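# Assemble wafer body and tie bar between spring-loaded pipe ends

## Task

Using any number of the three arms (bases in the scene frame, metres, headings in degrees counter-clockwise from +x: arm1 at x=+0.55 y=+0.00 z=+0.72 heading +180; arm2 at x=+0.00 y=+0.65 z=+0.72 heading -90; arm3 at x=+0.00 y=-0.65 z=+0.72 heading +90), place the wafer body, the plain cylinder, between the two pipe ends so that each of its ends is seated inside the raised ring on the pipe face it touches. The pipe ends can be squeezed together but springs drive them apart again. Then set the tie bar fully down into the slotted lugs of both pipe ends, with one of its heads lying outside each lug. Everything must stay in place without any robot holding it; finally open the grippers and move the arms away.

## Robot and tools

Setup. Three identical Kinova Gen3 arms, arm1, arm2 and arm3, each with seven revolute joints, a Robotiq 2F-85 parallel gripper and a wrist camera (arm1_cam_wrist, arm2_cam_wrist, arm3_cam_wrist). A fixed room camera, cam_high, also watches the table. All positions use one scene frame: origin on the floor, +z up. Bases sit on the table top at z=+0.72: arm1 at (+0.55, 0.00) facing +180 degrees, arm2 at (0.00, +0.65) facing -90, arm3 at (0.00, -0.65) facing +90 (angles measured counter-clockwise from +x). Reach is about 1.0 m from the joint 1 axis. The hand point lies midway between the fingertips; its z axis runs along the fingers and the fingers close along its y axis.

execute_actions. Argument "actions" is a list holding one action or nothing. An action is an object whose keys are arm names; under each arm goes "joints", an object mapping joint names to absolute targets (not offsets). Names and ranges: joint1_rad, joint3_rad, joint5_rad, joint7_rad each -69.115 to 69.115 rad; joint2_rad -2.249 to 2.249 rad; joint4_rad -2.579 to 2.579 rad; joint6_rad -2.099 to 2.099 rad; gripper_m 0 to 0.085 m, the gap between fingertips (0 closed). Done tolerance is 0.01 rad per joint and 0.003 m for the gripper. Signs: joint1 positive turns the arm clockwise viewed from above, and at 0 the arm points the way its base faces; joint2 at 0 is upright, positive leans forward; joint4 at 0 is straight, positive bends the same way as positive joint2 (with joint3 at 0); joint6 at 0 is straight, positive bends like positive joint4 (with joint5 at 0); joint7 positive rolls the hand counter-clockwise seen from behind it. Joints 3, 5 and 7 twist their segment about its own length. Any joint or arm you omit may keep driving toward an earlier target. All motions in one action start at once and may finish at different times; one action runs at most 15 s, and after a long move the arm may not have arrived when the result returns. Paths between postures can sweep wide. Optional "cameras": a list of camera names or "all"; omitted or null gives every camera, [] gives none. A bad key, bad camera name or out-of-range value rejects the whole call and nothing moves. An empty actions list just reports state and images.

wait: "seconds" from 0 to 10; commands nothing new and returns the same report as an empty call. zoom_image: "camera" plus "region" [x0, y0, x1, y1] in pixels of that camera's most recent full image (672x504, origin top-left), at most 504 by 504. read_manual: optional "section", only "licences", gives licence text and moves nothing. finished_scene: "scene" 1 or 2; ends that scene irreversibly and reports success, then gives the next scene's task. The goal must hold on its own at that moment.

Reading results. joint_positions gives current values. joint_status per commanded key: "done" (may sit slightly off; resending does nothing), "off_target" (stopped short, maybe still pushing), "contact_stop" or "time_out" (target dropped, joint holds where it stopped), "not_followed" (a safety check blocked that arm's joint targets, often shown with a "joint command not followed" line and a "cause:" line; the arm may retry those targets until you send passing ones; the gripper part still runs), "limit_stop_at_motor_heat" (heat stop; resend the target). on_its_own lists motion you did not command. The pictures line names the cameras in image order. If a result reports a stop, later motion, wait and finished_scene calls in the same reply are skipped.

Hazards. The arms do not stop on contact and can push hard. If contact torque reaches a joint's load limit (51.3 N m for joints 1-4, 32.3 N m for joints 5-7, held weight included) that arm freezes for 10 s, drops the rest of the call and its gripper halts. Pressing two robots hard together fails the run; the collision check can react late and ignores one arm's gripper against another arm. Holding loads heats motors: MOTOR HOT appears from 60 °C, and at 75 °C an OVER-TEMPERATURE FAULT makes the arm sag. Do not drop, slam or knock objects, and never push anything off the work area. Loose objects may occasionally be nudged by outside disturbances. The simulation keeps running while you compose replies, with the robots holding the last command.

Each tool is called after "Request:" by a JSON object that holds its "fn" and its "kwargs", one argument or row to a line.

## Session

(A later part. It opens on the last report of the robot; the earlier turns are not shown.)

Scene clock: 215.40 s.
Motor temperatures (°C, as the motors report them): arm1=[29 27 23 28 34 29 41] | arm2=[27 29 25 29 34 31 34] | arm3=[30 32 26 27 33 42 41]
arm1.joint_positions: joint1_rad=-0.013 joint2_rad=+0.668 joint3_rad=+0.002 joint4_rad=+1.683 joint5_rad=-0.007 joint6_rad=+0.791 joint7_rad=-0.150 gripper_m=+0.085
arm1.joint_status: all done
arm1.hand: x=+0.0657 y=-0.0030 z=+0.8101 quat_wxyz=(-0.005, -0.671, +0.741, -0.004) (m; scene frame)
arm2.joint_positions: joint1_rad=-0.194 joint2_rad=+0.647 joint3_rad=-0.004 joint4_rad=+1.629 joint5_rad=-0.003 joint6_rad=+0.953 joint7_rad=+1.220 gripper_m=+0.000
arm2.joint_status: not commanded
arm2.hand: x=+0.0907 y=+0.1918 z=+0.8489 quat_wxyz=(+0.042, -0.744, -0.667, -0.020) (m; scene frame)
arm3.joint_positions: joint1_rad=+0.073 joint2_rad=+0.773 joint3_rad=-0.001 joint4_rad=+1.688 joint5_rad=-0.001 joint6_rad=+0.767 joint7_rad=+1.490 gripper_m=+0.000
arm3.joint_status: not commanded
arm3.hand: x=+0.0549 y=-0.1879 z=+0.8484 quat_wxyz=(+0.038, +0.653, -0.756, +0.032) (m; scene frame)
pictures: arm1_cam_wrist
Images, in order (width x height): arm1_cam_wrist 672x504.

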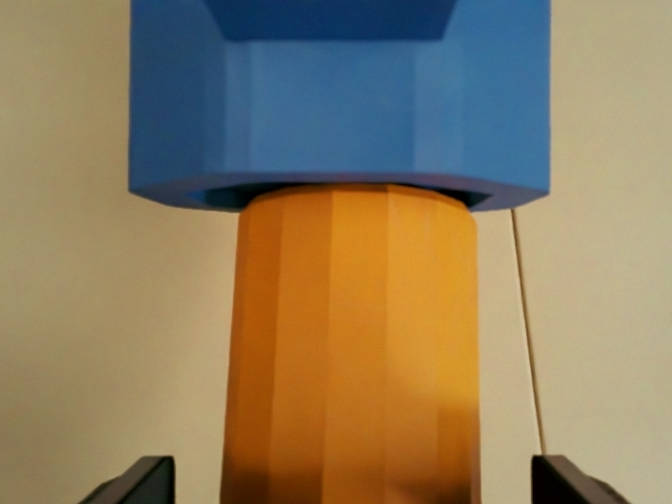

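Request:
{"fn": "execute_actions", "kwargs": {
  "actions": [
    {"arm1":{"joints":{"joint1_rad":-0.09,"joint7_rad":-0.227,"joint2_rad":0.699,"joint4_rad":1.673,"joint6_rad":0.771}}}
  ],
  "cameras": ["arm1_cam_wrist"]
}}

Request:
{"fn": "execute_actions", "kwargs": {
  "actions": [
    {"arm1":{"joints":{"gripper_m":0.0}}}
  ],
  "cameras": ["arm1_cam_wrist"]
}}

Scene clock: 216.37 s.
Motor temperatures (°C, as the motors report them): arm1=[29 27 23 28 34 29 41] | arm2=[27 29 25 29 34 31 34] | arm3=[30 32 26 27 33 42 41]
arm1.joint_positions: joint1_rad=-0.090 joint2_rad=+0.699 joint3_rad=+0.002 joint4_rad=+1.673 joint5_rad=-0.007 joint6_rad=+0.771 joint7_rad=-0.227 gripper_m=+0.085
arm1.joint_status: all done
arm1.hand: x=+0.0623 y=-0.0409 z=+0.7975 quat_wxyz=(-0.004, -0.671, +0.741, -0.004) (m; scene frame)
arm2.joint_positions: joint1_rad=-0.194 joint2_rad=+0.647 joint3_rad=-0.004 joint4_rad=+1.629 joint5_rad=-0.003 joint6_rad=+0.953 joint7_rad=+1.220 gripper_m=+0.000
arm2.joint_status: not commanded
arm2.hand: x=+0.0907 y=+0.1918 z=+0.8489 quat_wxyz=(+0.042, -0.744, -0.667, -0.020) (m; scene frame)
arm3.joint_positions: joint1_rad=+0.073 joint2_rad=+0.773 joint3_rad=-0.001 joint4_rad=+1.688 joint5_rad=-0.001 joint6_rad=+0.767 joint7_rad=+1.490 gripper_m=+0.000
arm3.joint_status: not commanded
arm3.hand: x=+0.0549 y=-0.1879 z=+0.8484 quat_wxyz=(+0.038, +0.653, -0.756, +0.032) (m; scene frame)
pictures: arm1_cam_wrist
Images, in order (width x height): arm1_cam_wrist 672x504.

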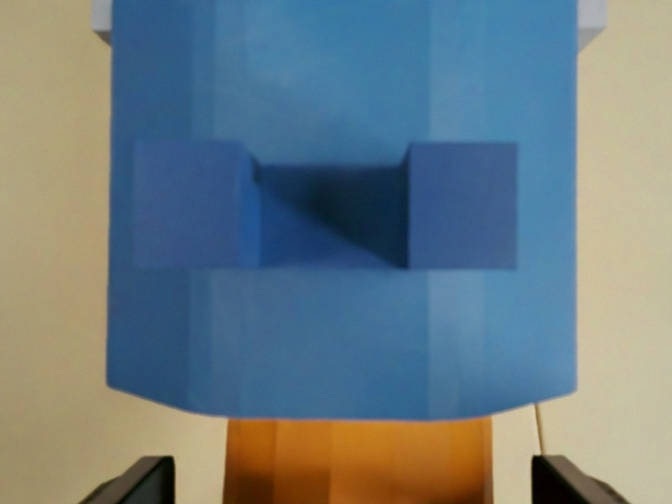

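Scene clock: 217.47 s.
Motor temperatures (°C, as the motors report them): arm1=[29 27 23 28 34 29 41] | arm2=[27 29 25 29 34 31 34] | arm3=[30 32 26 27 33 42 41]
arm1.joint_positions: joint1_rad=-0.090 joint2_rad=+0.698 joint3_rad=+0.002 joint4_rad=+1.673 joint5_rad=-0.007 joint6_rad=+0.771 joint7_rad=-0.227 gripper_m=+0.060
arm1.joint_status: gripper_m off_target (ended at +0.060, target +0.000)
arm1.hand: x=+0.0619 y=-0.0411 z=+0.7982 quat_wxyz=(-0.005, -0.671, +0.741, -0.004) (m; scene frame)
arm2.joint_positions: joint1_rad=-0.194 joint2_rad=+0.647 joint3_rad=-0.004 joint4_rad=+1.629 joint5_rad=-0.003 joint6_rad=+0.953 joint7_rad=+1.220 gripper_m=+0.000
arm2.joint_status: not commanded
arm2.hand: x=+0.0907 y=+0.1919 z=+0.8489 quat_wxyz=(+0.042, -0.744, -0.667, -0.020) (m; scene frame)
arm3.joint_positions: joint1_rad=+0.073 joint2_rad=+0.773 joint3_rad=-0.001 joint4_rad=+1.689 joint5_rad=-0.001 joint6_rad=+0.768 joint7_rad=+1.490 gripper_m=+0.000
arm3.joint_status: not commanded
arm3.hand: x=+0.0549 y=-0.1881 z=+0.8484 quat_wxyz=(+0.038, +0.653, -0.756, +0.032) (m; scene frame)
pictures: arm1_cam_wrist
Images, in order (width x height): arm1_cam_wrist 672x504.

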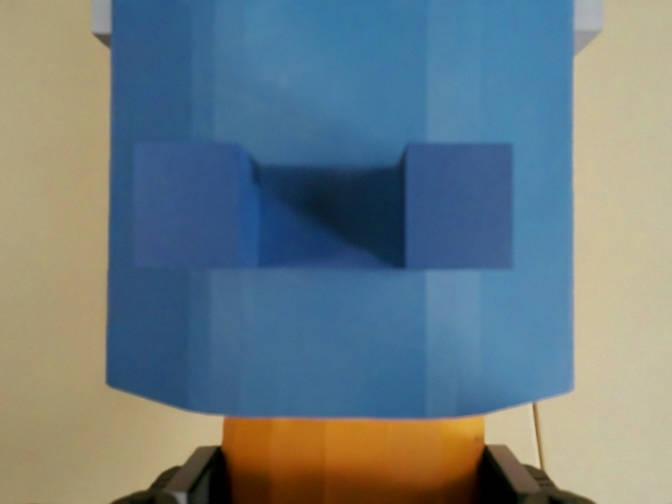

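Request:
{"fn": "execute_actions", "kwargs": {
  "actions": [
    {"arm1":{"joints":{"joint2_rad":0.667,"joint4_rad":1.677,"joint6_rad":0.798}},"arm3":{"joints":{"joint1_rad":0.075,"joint2_rad":0.773,"joint4_rad":1.643,"joint6_rad":0.716,"joint7_rad":1.49}}}
  ],
  "cameras": ["arm1_cam_wrist"]
}}

Scene clock: 219.67 s.
Motor temperatures (°C, as the motors report them): arm1=[29 27 23 28 34 29 41] | arm2=[27 29 25 29 34 31 34] | arm3=[30 32 26 27 33 42 41]
arm1.joint_positions: joint1_rad=-0.090 joint2_rad=+0.671 joint3_rad=+0.002 joint4_rad=+1.677 joint5_rad=-0.007 joint6_rad=+0.796 joint7_rad=-0.227 gripper_m=+0.060
arm1.joint_status: all done
arm1.hand: x=+0.0661 y=-0.0401 z=+0.8105 quat_wxyz=(-0.004, -0.671, +0.741, -0.004) (m; scene frame)
arm2.joint_positions: joint1_rad=-0.195 joint2_rad=+0.647 joint3_rad=-0.004 joint4_rad=+1.630 joint5_rad=-0.004 joint6_rad=+0.954 joint7_rad=+1.220 gripper_m=+0.000
arm2.joint_status: not commanded
arm2.hand: x=+0.0913 y=+0.1930 z=+0.8489 quat_wxyz=(+0.043, -0.744, -0.667, -0.021) (m; scene frame)
arm3.joint_positions: joint1_rad=+0.073 joint2_rad=+0.774 joint3_rad=-0.001 joint4_rad=+1.685 joint5_rad=-0.001 joint6_rad=+0.763 joint7_rad=+1.490 gripper_m=+0.000
arm3.joint_status: joint4_rad time_out (moved -0.004 of -0.046); joint6_rad time_out (moved -0.005 of -0.052); the others done
arm3.hand: x=+0.0553 y=-0.1851 z=+0.8483 quat_wxyz=(+0.035, +0.653, -0.756, +0.030) (m; scene frame)
pictures: arm1_cam_wrist
Images, in order (width x height): arm1_cam_wrist 672x504.

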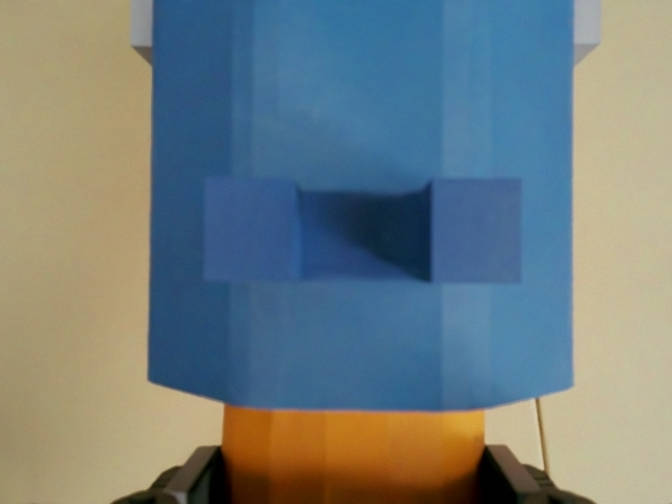

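Request:
{"fn": "execute_actions", "kwargs": {
  "actions": [
    {"arm1":{"joints":{"joint2_rad":0.671,"joint4_rad":1.670,"joint6_rad":0.802,"joint1_rad":-0.105,"joint7_rad":-0.242}},"arm2":{"joints":{"joint1_rad":-0.183,"joint2_rad":0.649,"joint4_rad":1.585,"joint6_rad":0.898,"joint7_rad":1.22}},"arm3":{"joints":{"joint1_rad":0.075,"joint2_rad":0.773,"joint4_rad":1.643,"joint6_rad":0.716,"joint7_rad":1.49}}}
  ],
  "cameras": ["arm1_cam_wrist"]
}}

Scene clock: 221.83 s.
Motor temperatures (°C, as the motors report them): arm1=[29 27 23 28 34 29 41] | arm2=[27 29 25 29 34 31 34] | arm3=[30 32 26 27 33 42 41]
arm1.joint_positions: joint1_rad=-0.103 joint2_rad=+0.673 joint3_rad=+0.003 joint4_rad=+1.671 joint5_rad=-0.006 joint6_rad=+0.802 joint7_rad=-0.242 gripper_m=+0.060
arm1.joint_status: all done
arm1.hand: x=+0.0657 y=-0.0458 z=+0.8108 quat_wxyz=(-0.002, -0.670, +0.742, -0.004) (m; scene frame)
arm2.joint_positions: joint1_rad=-0.193 joint2_rad=+0.648 joint3_rad=-0.003 joint4_rad=+1.630 joint5_rad=-0.003 joint6_rad=+0.952 joint7_rad=+1.220 gripper_m=+0.000
arm2.joint_status: joint4_rad time_out (moved -0.001 of -0.045); joint6_rad time_out (moved -0.003 of -0.056); the others done
arm2.hand: x=+0.0897 y=+0.1917 z=+0.8484 quat_wxyz=(+0.042, -0.744, -0.666, -0.020) (m; scene frame)
arm3.joint_positions: joint1_rad=+0.073 joint2_rad=+0.772 joint3_rad=-0.001 joint4_rad=+1.692 joint5_rad=-0.001 joint6_rad=+0.772 joint7_rad=+1.490 gripper_m=+0.000
arm3.joint_status: joint4_rad time_out (moved +0.007 of -0.042); joint6_rad time_out (moved +0.009 of -0.047); the others done
arm3.hand: x=+0.0546 y=-0.1909 z=+0.8484 quat_wxyz=(+0.040, +0.653, -0.756, +0.035) (m; scene frame)
pictures: arm1_cam_wrist
Images, in order (width x height): arm1_cam_wrist 672x504.

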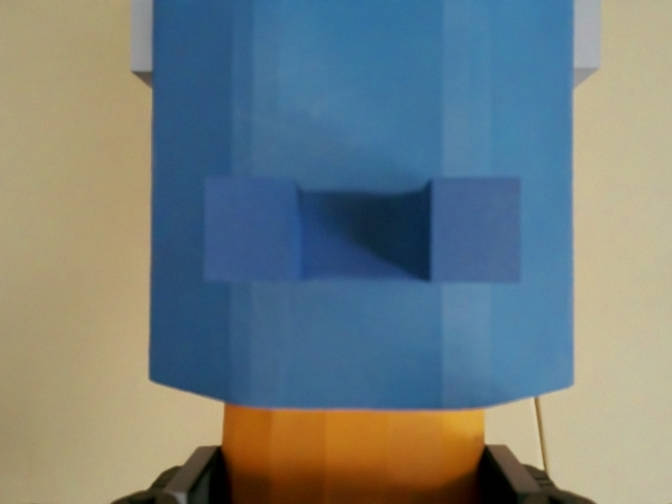

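Request:
{"fn": "execute_actions", "kwargs": {
  "actions": [
    {"arm1":{"joints":{"joint1_rad":-0.095,"joint7_rad":-0.232}},"arm2":{"joints":{"joint1_rad":-0.183,"joint2_rad":0.655,"joint4_rad":1.55,"joint6_rad":0.90,"joint7_rad":1.22}},"arm3":{"joints":{"joint1_rad":0.075,"joint2_rad":0.778,"joint4_rad":1.62,"joint6_rad":0.72,"joint7_rad":1.49}}}
  ],
  "cameras": ["arm1_cam_wrist","cam_high"]
}}

Request:
{"fn": "zoom_image", "kwargs": {
  "camera": "cam_high",
  "region": [230,210,430,330]
}}

Scene clock: 232.50 s.
Motor temperatures (°C, as the motors report them): arm1=[29 28 23 28 34 29 41] | arm2=[27 29 25 29 34 31 34] | arm3=[30 33 26 27 33 42 41]
TORQUE FAULT: arm2's joint6_rad reached its load limit. arm2 stopped for 10 seconds, dropped its targets and accepts commands again. The stop added 8.2 s to the call and to motion_time.
arm1.joint_positions: joint1_rad=-0.093 joint2_rad=+0.673 joint3_rad=+0.004 joint4_rad=+1.672 joint5_rad=-0.006 joint6_rad=+0.803 joint7_rad=-0.232 gripper_m=+0.060
arm1.joint_status: all done
arm1.hand: x=+0.0662 y=-0.0407 z=+0.8106 quat_wxyz=(-0.002, -0.670, +0.742, -0.005) (m; scene frame)
arm2.joint_positions: joint1_rad=-0.189 joint2_rad=+0.657 joint3_rad=-0.007 joint4_rad=+1.613 joint5_rad=-0.008 joint6_rad=+0.977 joint7_rad=+1.219 gripper_m=+0.000
arm2.joint_status: joint4_rad torque_fault (moved -0.017 of -0.080); joint6_rad torque_fault (moved +0.025 of -0.052); the others done
arm2.hand: x=+0.0911 y=+0.1929 z=+0.8484 quat_wxyz=(+0.048, -0.745, -0.665, -0.027) (m; scene frame)
arm3.joint_positions: joint1_rad=+0.073 joint2_rad=+0.779 joint3_rad=-0.001 joint4_rad=+1.674 joint5_rad=-0.001 joint6_rad=+0.781 joint7_rad=+1.490 gripper_m=+0.000
arm3.joint_status: joint4_rad time_out (moved -0.018 of -0.072); joint6_rad time_out (moved +0.009 of -0.052); the others done
arm3.hand: x=+0.0552 y=-0.1855 z=+0.8484 quat_wxyz=(+0.039, +0.653, -0.756, +0.034) (m; scene frame)
pictures: arm1_cam_wrist, cam_high
Images, in order (width x height): arm1_cam_wrist 672x504, cam_high 672x504.

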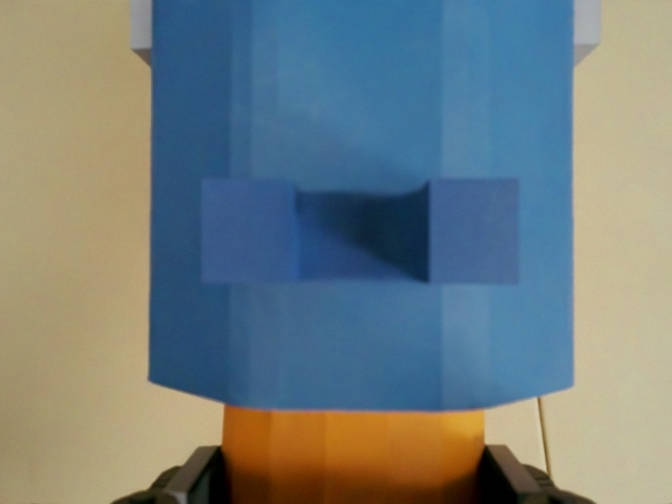

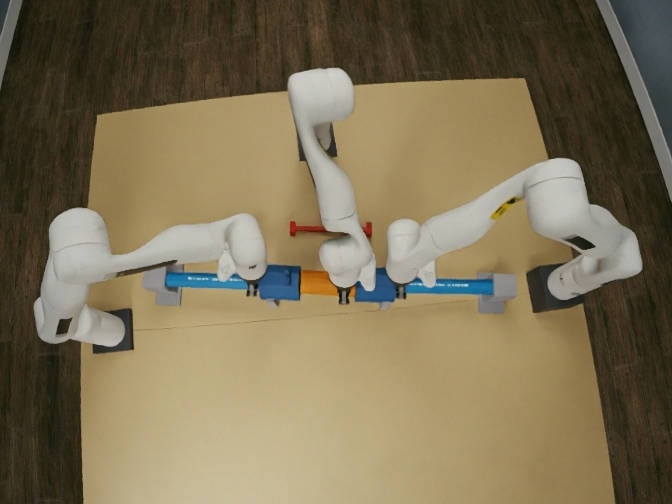

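Region (230, 210, 430, 330) of cam_high's 672x504 image, scaled by 2.520, with more detail than that image has; it fills the top 302 rows of this view, and the rest is white.

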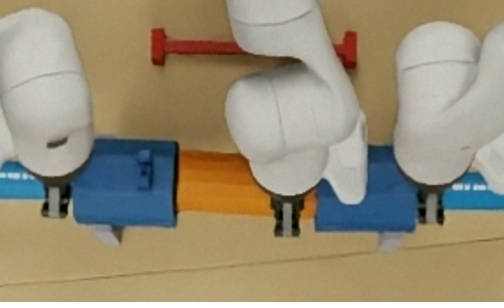

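Request:
{"fn": "execute_actions", "kwargs": {
  "actions": [
    {"arm2":{"joints":{"joint1_rad":-0.25,"joint2_rad":0.473,"joint4_rad":1.944,"joint6_rad":0.725,"joint7_rad":1.155}},"arm3":{"joints":{"joint1_rad":0.06,"joint2_rad":0.595,"joint4_rad":2.1056,"joint6_rad":0.441}}}
  ],
  "cameras": []
}}

Request:
{"fn": "execute_actions", "kwargs": {
  "actions": [
    {"arm1":{"joints":{"joint2_rad":0.765,"joint4_rad":1.715,"joint6_rad":0.665}}}
  ],
  "cameras": []
}}

Request:
{"fn": "execute_actions", "kwargs": {
  "actions": [
    {"arm1":{"joints":{"gripper_m":0.085}}}
  ],
  "cameras": []
}}

Request:
{"fn": "execute_actions", "kwargs": {
  "actions": [
    {"arm1":{"joints":{"joint1_rad":-0.013,"joint7_rad":-0.15,"joint2_rad":0.767,"joint4_rad":1.7333,"joint6_rad":0.641}}}
  ],
  "cameras": ["arm1_cam_wrist","cam_high"]
}}

Scene clock: 234.30 s.
Motor temperatures (°C, as the motors report them): arm1=[29 28 23 28 34 29 41] | arm2=[27 29 25 29 34 31 34] | arm3=[30 33 26 27 33 42 41]
arm1.joint_positions: joint1_rad=-0.095 joint2_rad=+0.673 joint3_rad=+0.001 joint4_rad=+1.671 joint5_rad=-0.007 joint6_rad=+0.802 joint7_rad=-0.232 gripper_m=+0.060
arm1.joint_status: not commanded
arm1.hand: x=+0.0654 y=-0.0430 z=+0.8109 quat_wxyz=(-0.003, -0.671, +0.741, -0.005) (m; scene frame)
arm2.joint_positions: joint1_rad=-0.250 joint2_rad=+0.473 joint3_rad=-0.006 joint4_rad=+1.944 joint5_rad=-0.007 joint6_rad=+0.725 joint7_rad=+1.155 gripper_m=+0.000
arm2.joint_status: all done
arm2.hand: x=+0.0983 y=+0.2610 z=+0.8552 quat_wxyz=(+0.003, -0.748, -0.664, -0.001) (m; scene frame)
arm3.joint_positions: joint1_rad=+0.060 joint2_rad=+0.595 joint3_rad=+0.000 joint4_rad=+2.106 joint5_rad=+0.000 joint6_rad=+0.441 joint7_rad=+1.490 gripper_m=+0.000
arm3.joint_status: all done
arm3.hand: x=+0.0447 y=-0.2815 z=+0.8557 quat_wxyz=(+0.007, +0.658, -0.753, +0.002) (m; scene frame)
pictures: none
No camera images: the call's "cameras" was empty. Leave "cameras" out to get every camera's image.

Scene clock: 236.70 s.
Motor temperatures (°C, as the motors report them): arm1=[29 28 23 28 34 29 41] | arm2=[27 29 25 29 34 31 34] | arm3=[30 33 26 27 33 42 41]
arm1.joint_positions: joint1_rad=-0.095 joint2_rad=+0.740 joint3_rad=+0.001 joint4_rad=+1.713 joint5_rad=-0.007 joint6_rad=+0.672 joint7_rad=-0.232 gripper_m=+0.060
arm1.joint_status: joint2_rad time_out (moved +0.067 of +0.092); the others done
arm1.hand: x=+0.0628 y=-0.0435 z=+0.7693 quat_wxyz=(-0.011, -0.671, +0.741, +0.001) (m; scene frame)
arm2.joint_positions: joint1_rad=-0.250 joint2_rad=+0.473 joint3_rad=-0.006 joint4_rad=+1.944 joint5_rad=-0.007 joint6_rad=+0.725 joint7_rad=+1.155 gripper_m=+0.000
arm2.joint_status: not commanded
arm2.hand: x=+0.0983 y=+0.2610 z=+0.8552 quat_wxyz=(+0.003, -0.748, -0.664, -0.001) (m; scene frame)
arm3.joint_positions: joint1_rad=+0.060 joint2_rad=+0.595 joint3_rad=+0.000 joint4_rad=+2.106 joint5_rad=+0.000 joint6_rad=+0.441 joint7_rad=+1.490 gripper_m=+0.000
arm3.joint_status: not commanded
arm3.hand: x=+0.0447 y=-0.2814 z=+0.8557 quat_wxyz=(+0.007, +0.658, -0.753, +0.002) (m; scene frame)
pictures: none
No camera images: the call's "cameras" was empty. Leave "cameras" out to get every camera's image.

not run: a stop came earlier in this reply.

not run: a stop came earlier in this reply.

Request:
{"fn": "execute_actions", "kwargs": {
  "actions": [
    {"arm1":{"joints":{"gripper_m":0.085}}}
  ],
  "cameras": []
}}

Request:
{"fn": "execute_actions", "kwargs": {
  "actions": [
    {"arm1":{"joints":{"joint1_rad":-0.013,"joint7_rad":-0.15,"joint2_rad":0.767,"joint4_rad":1.7333,"joint6_rad":0.641}}}
  ],
  "cameras": ["arm1_cam_wrist","cam_high"]
}}

Scene clock: 238.00 s.
Motor temperatures (°C, as the motors report them): arm1=[29 28 23 28 34 29 41] | arm2=[27 29 25 29 34 31 34] | arm3=[30 33 26 27 33 42 41]
arm1.joint_positions: joint1_rad=-0.095 joint2_rad=+0.742 joint3_rad=+0.002 joint4_rad=+1.713 joint5_rad=-0.007 joint6_rad=+0.672 joint7_rad=-0.232 gripper_m=+0.085
arm1.joint_status: all done
arm1.hand: x=+0.0631 y=-0.0434 z=+0.7684 quat_wxyz=(-0.011, -0.671, +0.741, +0.001) (m; scene frame)
arm2.joint_positions: joint1_rad=-0.250 joint2_rad=+0.473 joint3_rad=-0.006 joint4_rad=+1.944 joint5_rad=-0.007 joint6_rad=+0.725 joint7_rad=+1.155 gripper_m=+0.000
arm2.joint_status: not commanded
arm2.hand: x=+0.0983 y=+0.2610 z=+0.8552 quat_wxyz=(+0.003, -0.748, -0.664, -0.001) (m; scene frame)
arm3.joint_positions: joint1_rad=+0.060 joint2_rad=+0.595 joint3_rad=+0.000 joint4_rad=+2.106 joint5_rad=+0.000 joint6_rad=+0.441 joint7_rad=+1.490 gripper_m=+0.000
arm3.joint_status: not commanded
arm3.hand: x=+0.0447 y=-0.2814 z=+0.8557 quat_wxyz=(+0.007, +0.658, -0.753, +0.002) (m; scene frame)
pictures: none
No camera images: the call's "cameras" was empty. Leave "cameras" out to get every camera's image.

Scene clock: 238.87 s.
Motor temperatures (°C, as the motors report them): arm1=[29 28 23 28 34 29 41] | arm2=[27 29 25 29 34 31 34] | arm3=[30 33 26 27 33 42 41]
arm1.joint_positions: joint1_rad=-0.013 joint2_rad=+0.767 joint3_rad=+0.001 joint4_rad=+1.733 joint5_rad=-0.007 joint6_rad=+0.641 joint7_rad=-0.150 gripper_m=+0.085
arm1.joint_status: all done
arm1.hand: x=+0.0694 y=-0.0031 z=+0.7519 quat_wxyz=(-0.004, -0.671, +0.741, -0.003) (m; scene frame)
arm2.joint_positions: joint1_rad=-0.250 joint2_rad=+0.473 joint3_rad=-0.006 joint4_rad=+1.944 joint5_rad=-0.007 joint6_rad=+0.725 joint7_rad=+1.155 gripper_m=+0.000
arm2.joint_status: not commanded
arm2.hand: x=+0.0983 y=+0.2610 z=+0.8552 quat_wxyz=(+0.003, -0.748, -0.664, -0.001) (m; scene frame)
arm3.joint_positions: joint1_rad=+0.060 joint2_rad=+0.595 joint3_rad=+0.000 joint4_rad=+2.106 joint5_rad=+0.000 joint6_rad=+0.441 joint7_rad=+1.490 gripper_m=+0.000
arm3.joint_status: not commanded
arm3.hand: x=+0.0447 y=-0.2814 z=+0.8557 quat_wxyz=(+0.007, +0.658, -0.753, +0.002) (m; scene frame)
pictures: arm1_cam_wrist, cam_high
Images, in order (width x height): arm1_cam_wrist 672x504, cam_high 672x504.

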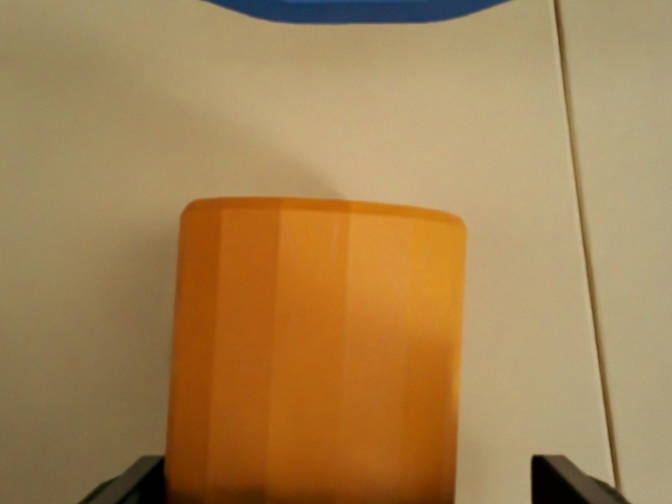

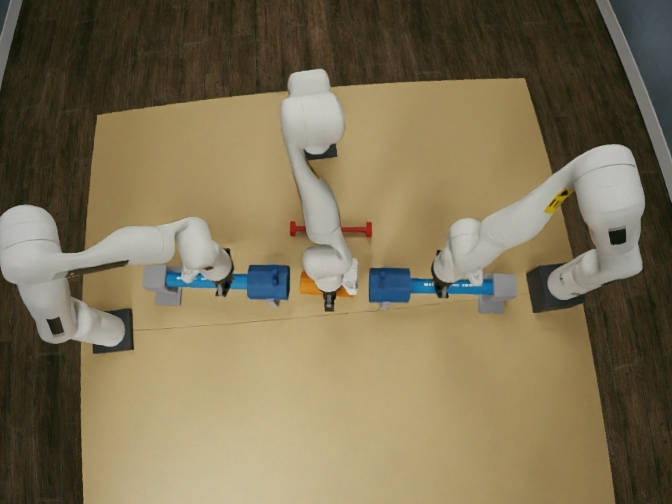

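Request:
{"fn": "execute_actions", "kwargs": {
  "actions": [
    {"arm1":{"joints":{"gripper_m":0.0}}}
  ],
  "cameras": []
}}

Request:
{"fn": "execute_actions", "kwargs": {
  "actions": [
    {"arm1":{"joints":{"joint2_rad":0.664,"joint4_rad":1.692,"joint6_rad":0.786}}}
  ],
  "cameras": ["arm1_cam_wrist","cam_high"]
}}

Request:
{"fn": "zoom_image", "kwargs": {
  "camera": "cam_high",
  "region": [230,210,430,330]
}}

Scene clock: 240.07 s.
Motor temperatures (°C, as the motors report them): arm1=[29 28 23 28 34 29 41] | arm2=[27 29 25 29 34 31 34] | arm3=[30 33 26 27 33 42 41]
arm1.joint_positions: joint1_rad=-0.013 joint2_rad=+0.765 joint3_rad=+0.002 joint4_rad=+1.733 joint5_rad=-0.007 joint6_rad=+0.642 joint7_rad=-0.150 gripper_m=+0.062
arm1.joint_status: gripper_m off_target (ended at +0.062, target +0.000)
arm1.hand: x=+0.0691 y=-0.0029 z=+0.7528 quat_wxyz=(-0.005, -0.671, +0.741, -0.003) (m; scene frame)
arm2.joint_positions: joint1_rad=-0.250 joint2_rad=+0.473 joint3_rad=-0.006 joint4_rad=+1.944 joint5_rad=-0.007 joint6_rad=+0.725 joint7_rad=+1.155 gripper_m=+0.000
arm2.joint_status: not commanded
arm2.hand: x=+0.0983 y=+0.2610 z=+0.8552 quat_wxyz=(+0.003, -0.748, -0.664, -0.001) (m; scene frame)
arm3.joint_positions: joint1_rad=+0.060 joint2_rad=+0.595 joint3_rad=+0.000 joint4_rad=+2.106 joint5_rad=+0.000 joint6_rad=+0.441 joint7_rad=+1.490 gripper_m=+0.000
arm3.joint_status: not commanded
arm3.hand: x=+0.0447 y=-0.2814 z=+0.8557 quat_wxyz=(+0.007, +0.658, -0.753, +0.002) (m; scene frame)
pictures: none
No camera images: the call's "cameras" was empty. Leave "cameras" out to get every camera's image.

Scene clock: 241.00 s.
Motor temperatures (°C, as the motors report them): arm1=[29 28 23 28 34 29 41] | arm2=[27 29 25 29 34 31 34] | arm3=[30 33 26 27 33 42 41]
arm1.joint_positions: joint1_rad=-0.013 joint2_rad=+0.666 joint3_rad=+0.002 joint4_rad=+1.693 joint5_rad=-0.007 joint6_rad=+0.786 joint7_rad=-0.150 gripper_m=+0.062
arm1.joint_status: all done
arm1.hand: x=+0.0688 y=-0.0028 z=+0.8090 quat_wxyz=(-0.004, -0.671, +0.741, -0.005) (m; scene frame)
arm2.joint_positions: joint1_rad=-0.250 joint2_rad=+0.473 joint3_rad=-0.006 joint4_rad=+1.944 joint5_rad=-0.007 joint6_rad=+0.725 joint7_rad=+1.155 gripper_m=+0.000
arm2.joint_status: not commanded
arm2.hand: x=+0.0983 y=+0.2610 z=+0.8552 quat_wxyz=(+0.003, -0.748, -0.664, -0.001) (m; scene frame)
arm3.joint_positions: joint1_rad=+0.060 joint2_rad=+0.595 joint3_rad=+0.000 joint4_rad=+2.106 joint5_rad=+0.000 joint6_rad=+0.441 joint7_rad=+1.490 gripper_m=+0.000
arm3.joint_status: not commanded
arm3.hand: x=+0.0447 y=-0.2814 z=+0.8557 quat_wxyz=(+0.007, +0.658, -0.753, +0.002) (m; scene frame)
pictures: arm1_cam_wrist, cam_high
Images, in order (width x height): arm1_cam_wrist 672x504, cam_high 672x504.

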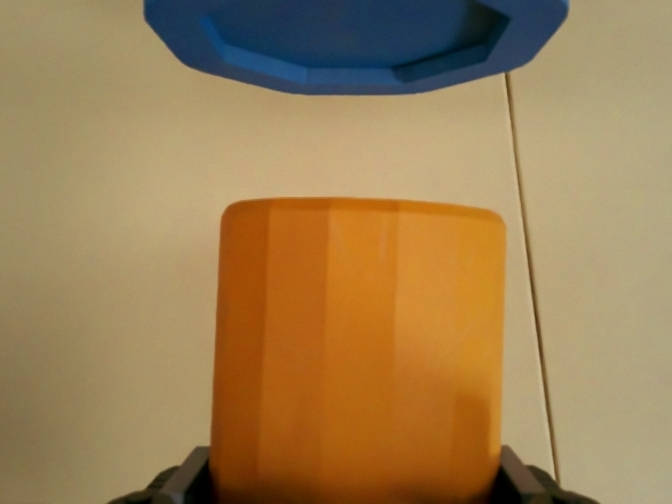

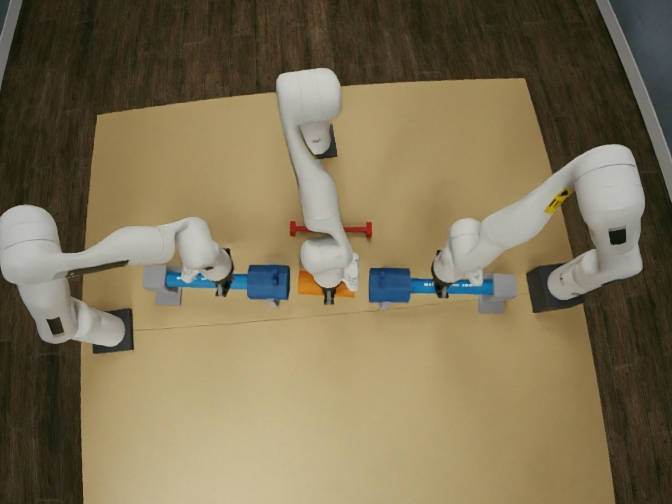

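Region (230, 210, 430, 330) of cam_high's 672x504 image, scaled by 2.520, with more detail than that image has; it fills the top 302 rows of this view, and the rest is white.

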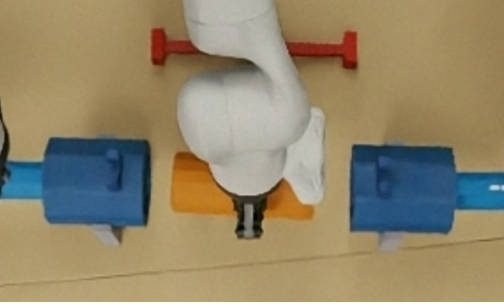

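Request:
{"fn": "execute_actions", "kwargs": {
  "actions": [
    {"arm1":{"joints":{"joint7_rad":-0.116}}}
  ],
  "cameras": []
}}

Request:
{"fn": "execute_actions", "kwargs": {
  "actions": [
    {"arm2":{"joints":{"joint1_rad":-0.183,"joint2_rad":0.649,"joint3_rad":0,"joint4_rad":1.595,"joint5_rad":0,"joint6_rad":0.898,"joint7_rad":1.22}},"arm3":{"joints":{"joint1_rad":0.075,"joint2_rad":0.773,"joint4_rad":1.653,"joint6_rad":0.716,"joint7_rad":1.49}}}
  ],
  "cameras": ["arm1_cam_wrist","cam_high"]
}}

Request:
{"fn": "zoom_image", "kwargs": {
  "camera": "cam_high",
  "region": [230,210,430,330]
}}

Scene clock: 241.67 s.
Motor temperatures (°C, as the motors report them): arm1=[29 28 23 28 34 29 41] | arm2=[27 29 25 29 34 31 34] | arm3=[30 33 26 27 33 42 41]
arm1.joint_positions: joint1_rad=-0.013 joint2_rad=+0.666 joint3_rad=+0.002 joint4_rad=+1.693 joint5_rad=-0.007 joint6_rad=+0.786 joint7_rad=-0.116 gripper_m=+0.062
arm1.joint_status: all done
arm1.hand: x=+0.0688 y=-0.0028 z=+0.8090 quat_wxyz=(-0.004, -0.684, +0.730, -0.004) (m; scene frame)
arm2.joint_positions: joint1_rad=-0.250 joint2_rad=+0.473 joint3_rad=-0.006 joint4_rad=+1.944 joint5_rad=-0.007 joint6_rad=+0.725 joint7_rad=+1.155 gripper_m=+0.000
arm2.joint_status: not commanded
arm2.hand: x=+0.0983 y=+0.2610 z=+0.8552 quat_wxyz=(+0.003, -0.748, -0.664, -0.001) (m; scene frame)
arm3.joint_positions: joint1_rad=+0.060 joint2_rad=+0.595 joint3_rad=+0.000 joint4_rad=+2.106 joint5_rad=+0.000 joint6_rad=+0.441 joint7_rad=+1.490 gripper_m=+0.000
arm3.joint_status: not commanded
arm3.hand: x=+0.0447 y=-0.2814 z=+0.8557 quat_wxyz=(+0.007, +0.658, -0.753, +0.002) (m; scene frame)
pictures: none
No camera images: the call's "cameras" was empty. Leave "cameras" out to get every camera's image.

Scene clock: 245.13 s.
Motor temperatures (°C, as the motors report them): arm1=[29 28 23 28 34 29 41] | arm2=[27 29 25 29 34 31 34] | arm3=[30 33 26 27 33 42 41]
arm1.joint_positions: joint1_rad=-0.015 joint2_rad=+0.665 joint3_rad=+0.000 joint4_rad=+1.693 joint5_rad=-0.008 joint6_rad=+0.786 joint7_rad=-0.116 gripper_m=+0.062
arm1.joint_status: not commanded
arm1.hand: x=+0.0687 y=-0.0048 z=+0.8093 quat_wxyz=(-0.004, -0.684, +0.729, -0.005) (m; scene frame)
arm2.joint_positions: joint1_rad=-0.193 joint2_rad=+0.644 joint3_rad=-0.010 joint4_rad=+1.628 joint5_rad=-0.009 joint6_rad=+0.941 joint7_rad=+1.220 gripper_m=+0.000
arm2.joint_status: joint4_rad time_out (moved -0.316 of -0.349); joint6_rad time_out (moved +0.216 of +0.173); the others done
arm2.hand: x=+0.0955 y=+0.1878 z=+0.8503 quat_wxyz=(+0.033, -0.744, -0.667, -0.020) (m; scene frame)
arm3.joint_positions: joint1_rad=+0.073 joint2_rad=+0.772 joint3_rad=-0.001 joint4_rad=+1.688 joint5_rad=-0.001 joint6_rad=+0.756 joint7_rad=+1.490 gripper_m=+0.000
arm3.joint_status: joint4_rad time_out (moved -0.417 of -0.453); joint6_rad time_out (moved +0.315 of +0.275); the others done
arm3.hand: x=+0.0553 y=-0.1840 z=+0.8483 quat_wxyz=(+0.033, +0.653, -0.756, +0.028) (m; scene frame)
pictures: arm1_cam_wrist, cam_high
Images, in order (width x height): arm1_cam_wrist 672x504, cam_high 672x504.

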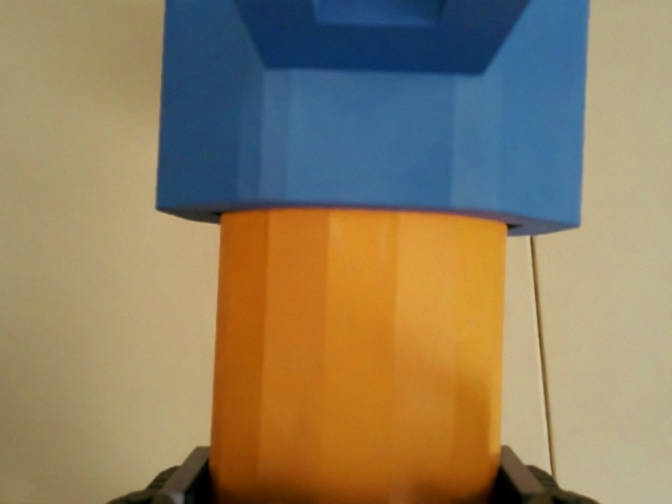

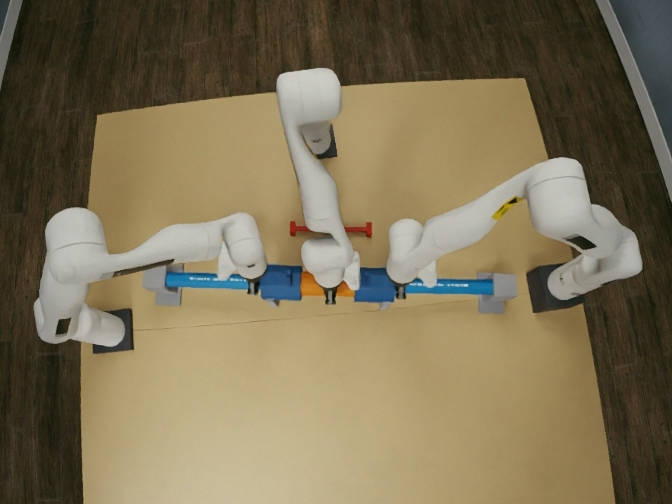

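Region (230, 210, 430, 330) of cam_high's 672x504 image, scaled by 2.520, with more detail than that image has; it fills the top 302 rows of this view, and the rest is white.

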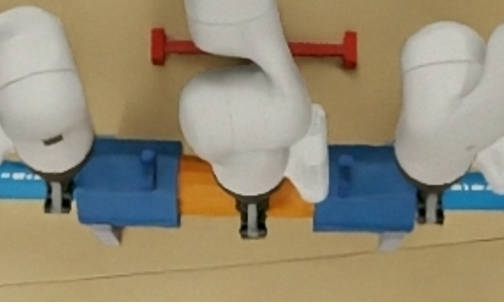

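Request:
{"fn": "execute_actions", "kwargs": {
  "actions": [
    {"arm1":{"joints":{"joint1_rad":-0.024,"joint7_rad":-0.127}},"arm2":{"joints":{"joint1_rad":-0.183,"joint2_rad":0.649,"joint4_rad":1.585,"joint6_rad":0.898}},"arm3":{"joints":{"joint4_rad":1.648,"joint6_rad":0.716}}}
  ],
  "cameras": ["arm1_cam_wrist","cam_high"]
}}

Request:
{"fn": "zoom_image", "kwargs": {
  "camera": "cam_high",
  "region": [230,210,430,330]
}}

Scene clock: 247.27 s.
Motor temperatures (°C, as the motors report them): arm1=[29 28 23 28 34 29 41] | arm2=[27 29 25 30 34 32 34] | arm3=[30 33 26 27 33 42 41]
arm1.joint_positions: joint1_rad=-0.024 joint2_rad=+0.666 joint3_rad=+0.002 joint4_rad=+1.693 joint5_rad=-0.007 joint6_rad=+0.786 joint7_rad=-0.127 gripper_m=+0.062
arm1.joint_status: all done
arm1.hand: x=+0.0689 y=-0.0081 z=+0.8091 quat_wxyz=(-0.004, -0.684, +0.730, -0.004) (m; scene frame)
arm2.joint_positions: joint1_rad=-0.190 joint2_rad=+0.648 joint3_rad=-0.010 joint4_rad=+1.625 joint5_rad=-0.009 joint6_rad=+0.947 joint7_rad=+1.220 gripper_m=+0.000
arm2.joint_status: joint4_rad time_out (moved -0.003 of -0.043); joint6_rad time_out (moved +0.007 of -0.043); the others done
arm2.hand: x=+0.0941 y=+0.1888 z=+0.8494 quat_wxyz=(+0.036, -0.745, -0.666, -0.022) (m; scene frame)
arm3.joint_positions: joint1_rad=+0.073 joint2_rad=+0.773 joint3_rad=-0.001 joint4_rad=+1.689 joint5_rad=-0.001 joint6_rad=+0.763 joint7_rad=+1.490 gripper_m=+0.000
arm3.joint_status: joint4_rad time_out (moved +0.001 of -0.040); joint6_rad time_out (moved +0.007 of -0.040)
arm3.hand: x=+0.0551 y=-0.1866 z=+0.8484 quat_wxyz=(+0.036, +0.653, -0.756, +0.031) (m; scene frame)
pictures: arm1_cam_wrist, cam_high
Images, in order (width x height): arm1_cam_wrist 672x504, cam_high 672x504.

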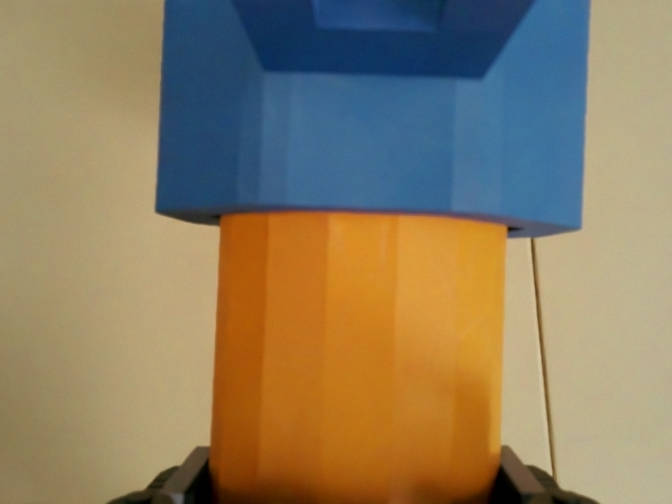

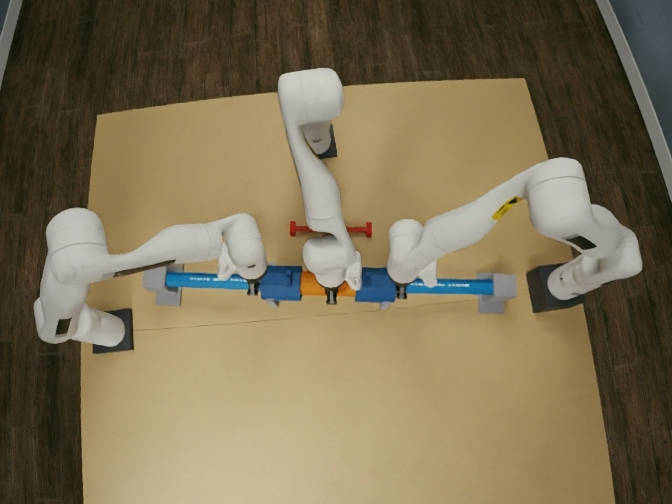

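Region (230, 210, 430, 330) of cam_high's 672x504 image, scaled by 2.520, with more detail than that image has; it fills the top 302 rows of this view, and the rest is white.

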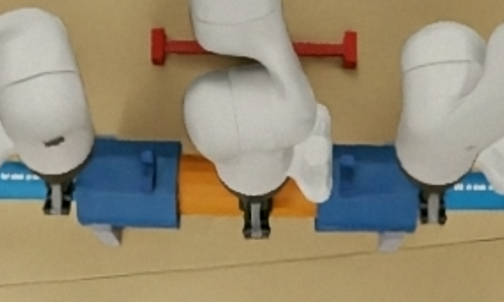

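Request:
{"fn": "execute_actions", "kwargs": {
  "actions": [
    {"arm1":{"joints":{"joint1_rad":-0.020,"joint7_rad":-0.123}},"arm2":{"joints":{"joint2_rad":0.655,"joint4_rad":1.595,"joint6_rad":0.93}},"arm3":{"joints":{"joint2_rad":0.777,"joint4_rad":1.665,"joint6_rad":0.745}}}
  ],
  "cameras": ["cam_high"]
}}

Request:
{"fn": "zoom_image", "kwargs": {
  "camera": "cam_high",
  "region": [230,210,430,330]
}}

Scene clock: 249.87 s.
Motor temperatures (°C, as the motors report them): arm1=[29 28 23 28 34 29 41] | arm2=[27 29 25 30 34 32 34] | arm3=[30 33 26 27 33 42 41]
arm1.joint_positions: joint1_rad=-0.020 joint2_rad=+0.666 joint3_rad=+0.002 joint4_rad=+1.693 joint5_rad=-0.007 joint6_rad=+0.786 joint7_rad=-0.123 gripper_m=+0.062
arm1.joint_status: all done
arm1.hand: x=+0.0688 y=-0.0062 z=+0.8091 quat_wxyz=(-0.004, -0.684, +0.730, -0.004) (m; scene frame)
arm2.joint_positions: joint1_rad=-0.189 joint2_rad=+0.653 joint3_rad=-0.009 joint4_rad=+1.617 joint5_rad=-0.008 joint6_rad=+0.953 joint7_rad=+1.220 gripper_m=+0.000
arm2.joint_status: joint4_rad time_out (moved -0.008 of -0.030); joint6_rad time_out (moved +0.006 of -0.017); the others done
arm2.hand: x=+0.0935 y=+0.1875 z=+0.8487 quat_wxyz=(+0.038, -0.745, -0.666, -0.022) (m; scene frame)
arm3.joint_positions: joint1_rad=+0.073 joint2_rad=+0.774 joint3_rad=-0.001 joint4_rad=+1.686 joint5_rad=-0.001 joint6_rad=+0.770 joint7_rad=+1.490 gripper_m=+0.000
arm3.joint_status: joint4_rad time_out (moved -0.003 of -0.024); joint6_rad time_out (moved +0.008 of -0.018); the others done
arm3.hand: x=+0.0550 y=-0.1878 z=+0.8484 quat_wxyz=(+0.038, +0.653, -0.756, +0.033) (m; scene frame)
pictures: cam_high
Images, in order (width x height): cam_high 672x504.

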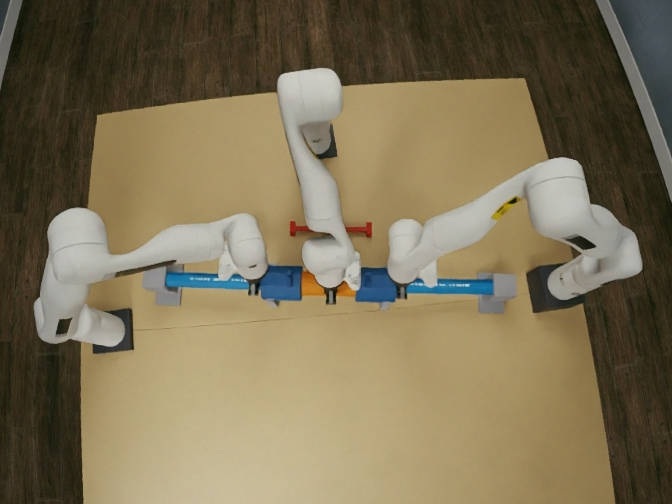

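Region (230, 210, 430, 330) of cam_high's 672x504 image, scaled by 2.520, with more detail than that image has; it fills the top 302 rows of this view, and the rest is white.

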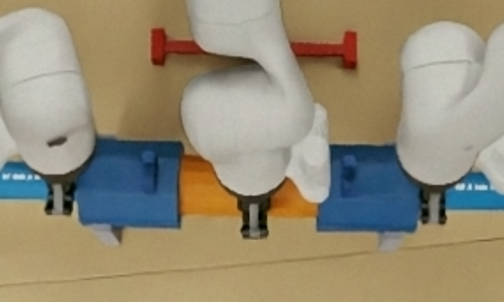

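Request:
{"fn": "execute_actions", "kwargs": {
  "actions": [
    {"arm2":{"joints":{"joint4_rad":1.567,"joint6_rad":0.905}},"arm3":{"joints":{"joint4_rad":1.632,"joint6_rad":0.722}}}
  ],
  "cameras": ["cam_high","arm1_cam_wrist"]
}}

Request:
{"fn": "zoom_image", "kwargs": {
  "camera": "cam_high",
  "region": [230,210,430,330]
}}

Scene clock: 252.27 s.
Motor temperatures (°C, as the motors report them): arm1=[29 28 23 28 34 29 41] | arm2=[27 29 25 30 34 32 34] | arm3=[30 33 26 27 33 43 41]
arm1.joint_positions: joint1_rad=-0.020 joint2_rad=+0.666 joint3_rad=+0.002 joint4_rad=+1.693 joint5_rad=-0.007 joint6_rad=+0.786 joint7_rad=-0.123 gripper_m=+0.062
arm1.joint_status: not commanded
arm1.hand: x=+0.0688 y=-0.0062 z=+0.8091 quat_wxyz=(-0.004, -0.684, +0.730, -0.004) (m; scene frame)
arm2.joint_positions: joint1_rad=-0.189 joint2_rad=+0.655 joint3_rad=-0.009 joint4_rad=+1.614 joint5_rad=-0.008 joint6_rad=+0.959 joint7_rad=+1.220 gripper_m=+0.000
arm2.joint_status: joint4_rad time_out (moved -0.003 of -0.050); joint6_rad time_out (moved +0.005 of -0.048)
arm2.hand: x=+0.0936 y=+0.1878 z=+0.8485 quat_wxyz=(+0.040, -0.745, -0.666, -0.023) (m; scene frame)
arm3.joint_positions: joint1_rad=+0.073 joint2_rad=+0.776 joint3_rad=-0.001 joint4_rad=+1.681 joint5_rad=-0.001 joint6_rad=+0.776 joint7_rad=+1.490 gripper_m=+0.000
arm3.joint_status: joint4_rad time_out (moved -0.005 of -0.054); joint6_rad time_out (moved +0.006 of -0.048)
arm3.hand: x=+0.0551 y=-0.1874 z=+0.8486 quat_wxyz=(+0.039, +0.653, -0.756, +0.034) (m; scene frame)
pictures: arm1_cam_wrist, cam_high
Images, in order (width x height): arm1_cam_wrist 672x504, cam_high 672x504.

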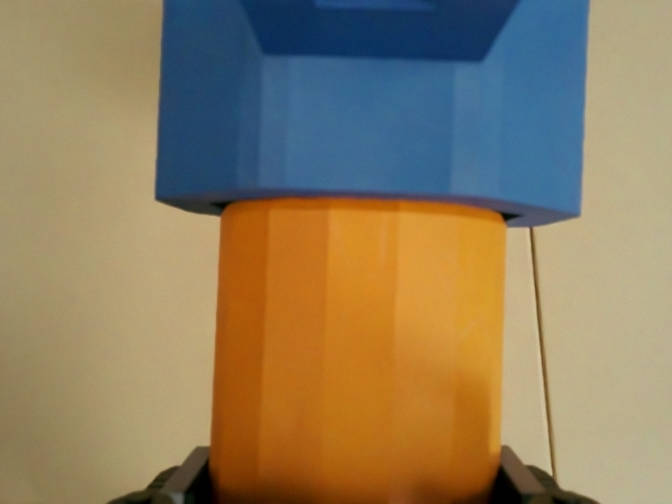

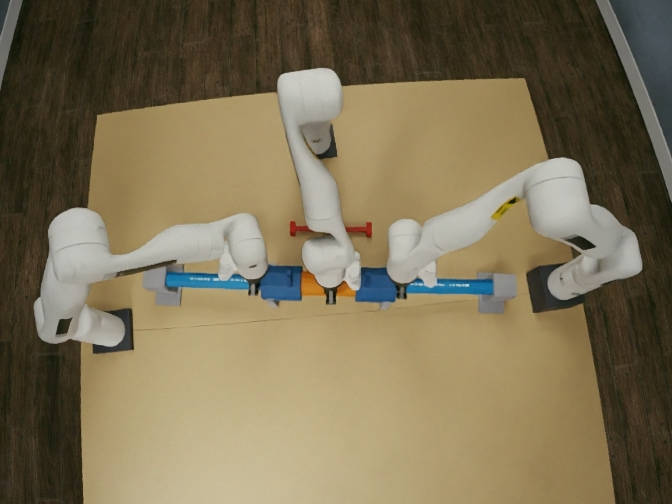

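Region (230, 210, 430, 330) of cam_high's 672x504 image, scaled by 2.520, with more detail than that image has; it fills the top 302 rows of this view, and the rest is white.

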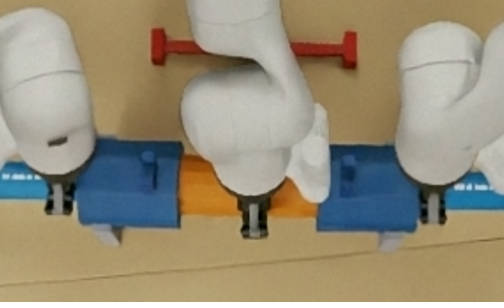

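Request:
{"fn": "execute_actions", "kwargs": {
  "actions": [
    {"arm1":{"joints":{"gripper_m":0.085}},"arm2":{"joints":{"joint4_rad":1.567,"joint6_rad":0.905}},"arm3":{"joints":{"joint4_rad":1.632,"joint6_rad":0.722}}}
  ],
  "cameras": ["arm1_cam_wrist"]
}}

Scene clock: 254.47 s.
Motor temperatures (°C, as the motors report them): arm1=[29 28 23 28 34 29 41] | arm2=[27 29 25 30 34 32 34] | arm3=[30 33 26 27 33 43 41]
arm1.joint_positions: joint1_rad=-0.020 joint2_rad=+0.664 joint3_rad=+0.002 joint4_rad=+1.692 joint5_rad=-0.007 joint6_rad=+0.786 joint7_rad=-0.123 gripper_m=+0.085
arm1.joint_status: all done
arm1.hand: x=+0.0681 y=-0.0062 z=+0.8100 quat_wxyz=(-0.005, -0.684, +0.730, -0.004) (m; scene frame)
arm2.joint_positions: joint1_rad=-0.189 joint2_rad=+0.655 joint3_rad=-0.009 joint4_rad=+1.614 joint5_rad=-0.008 joint6_rad=+0.958 joint7_rad=+1.220 gripper_m=+0.000
arm2.joint_status: joint4_rad time_out (moved +0.000 of -0.047); joint6_rad time_out (moved -0.001 of -0.054)
arm2.hand: x=+0.0934 y=+0.1876 z=+0.8485 quat_wxyz=(+0.040, -0.745, -0.666, -0.023) (m; scene frame)
arm3.joint_positions: joint1_rad=+0.073 joint2_rad=+0.776 joint3_rad=-0.001 joint4_rad=+1.681 joint5_rad=-0.001 joint6_rad=+0.777 joint7_rad=+1.490 gripper_m=+0.000
arm3.joint_status: joint4_rad time_out (moved +0.000 of -0.049); joint6_rad time_out (moved +0.000 of -0.054)
arm3.hand: x=+0.0550 y=-0.1875 z=+0.8486 quat_wxyz=(+0.039, +0.653, -0.756, +0.034) (m; scene frame)
pictures: arm1_cam_wrist
Images, in order (width x height): arm1_cam_wrist 672x504.

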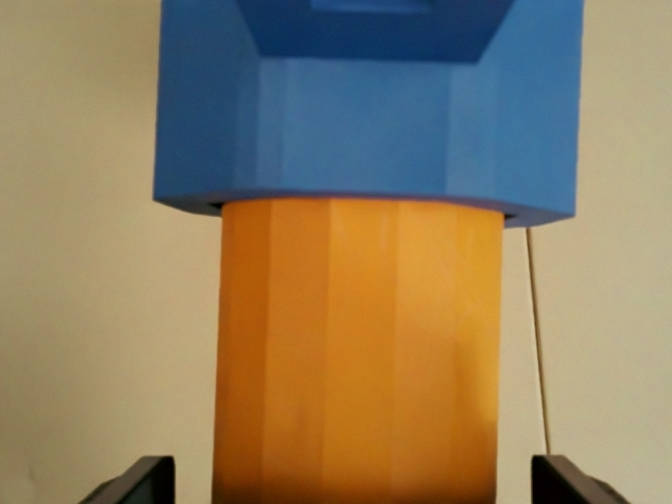

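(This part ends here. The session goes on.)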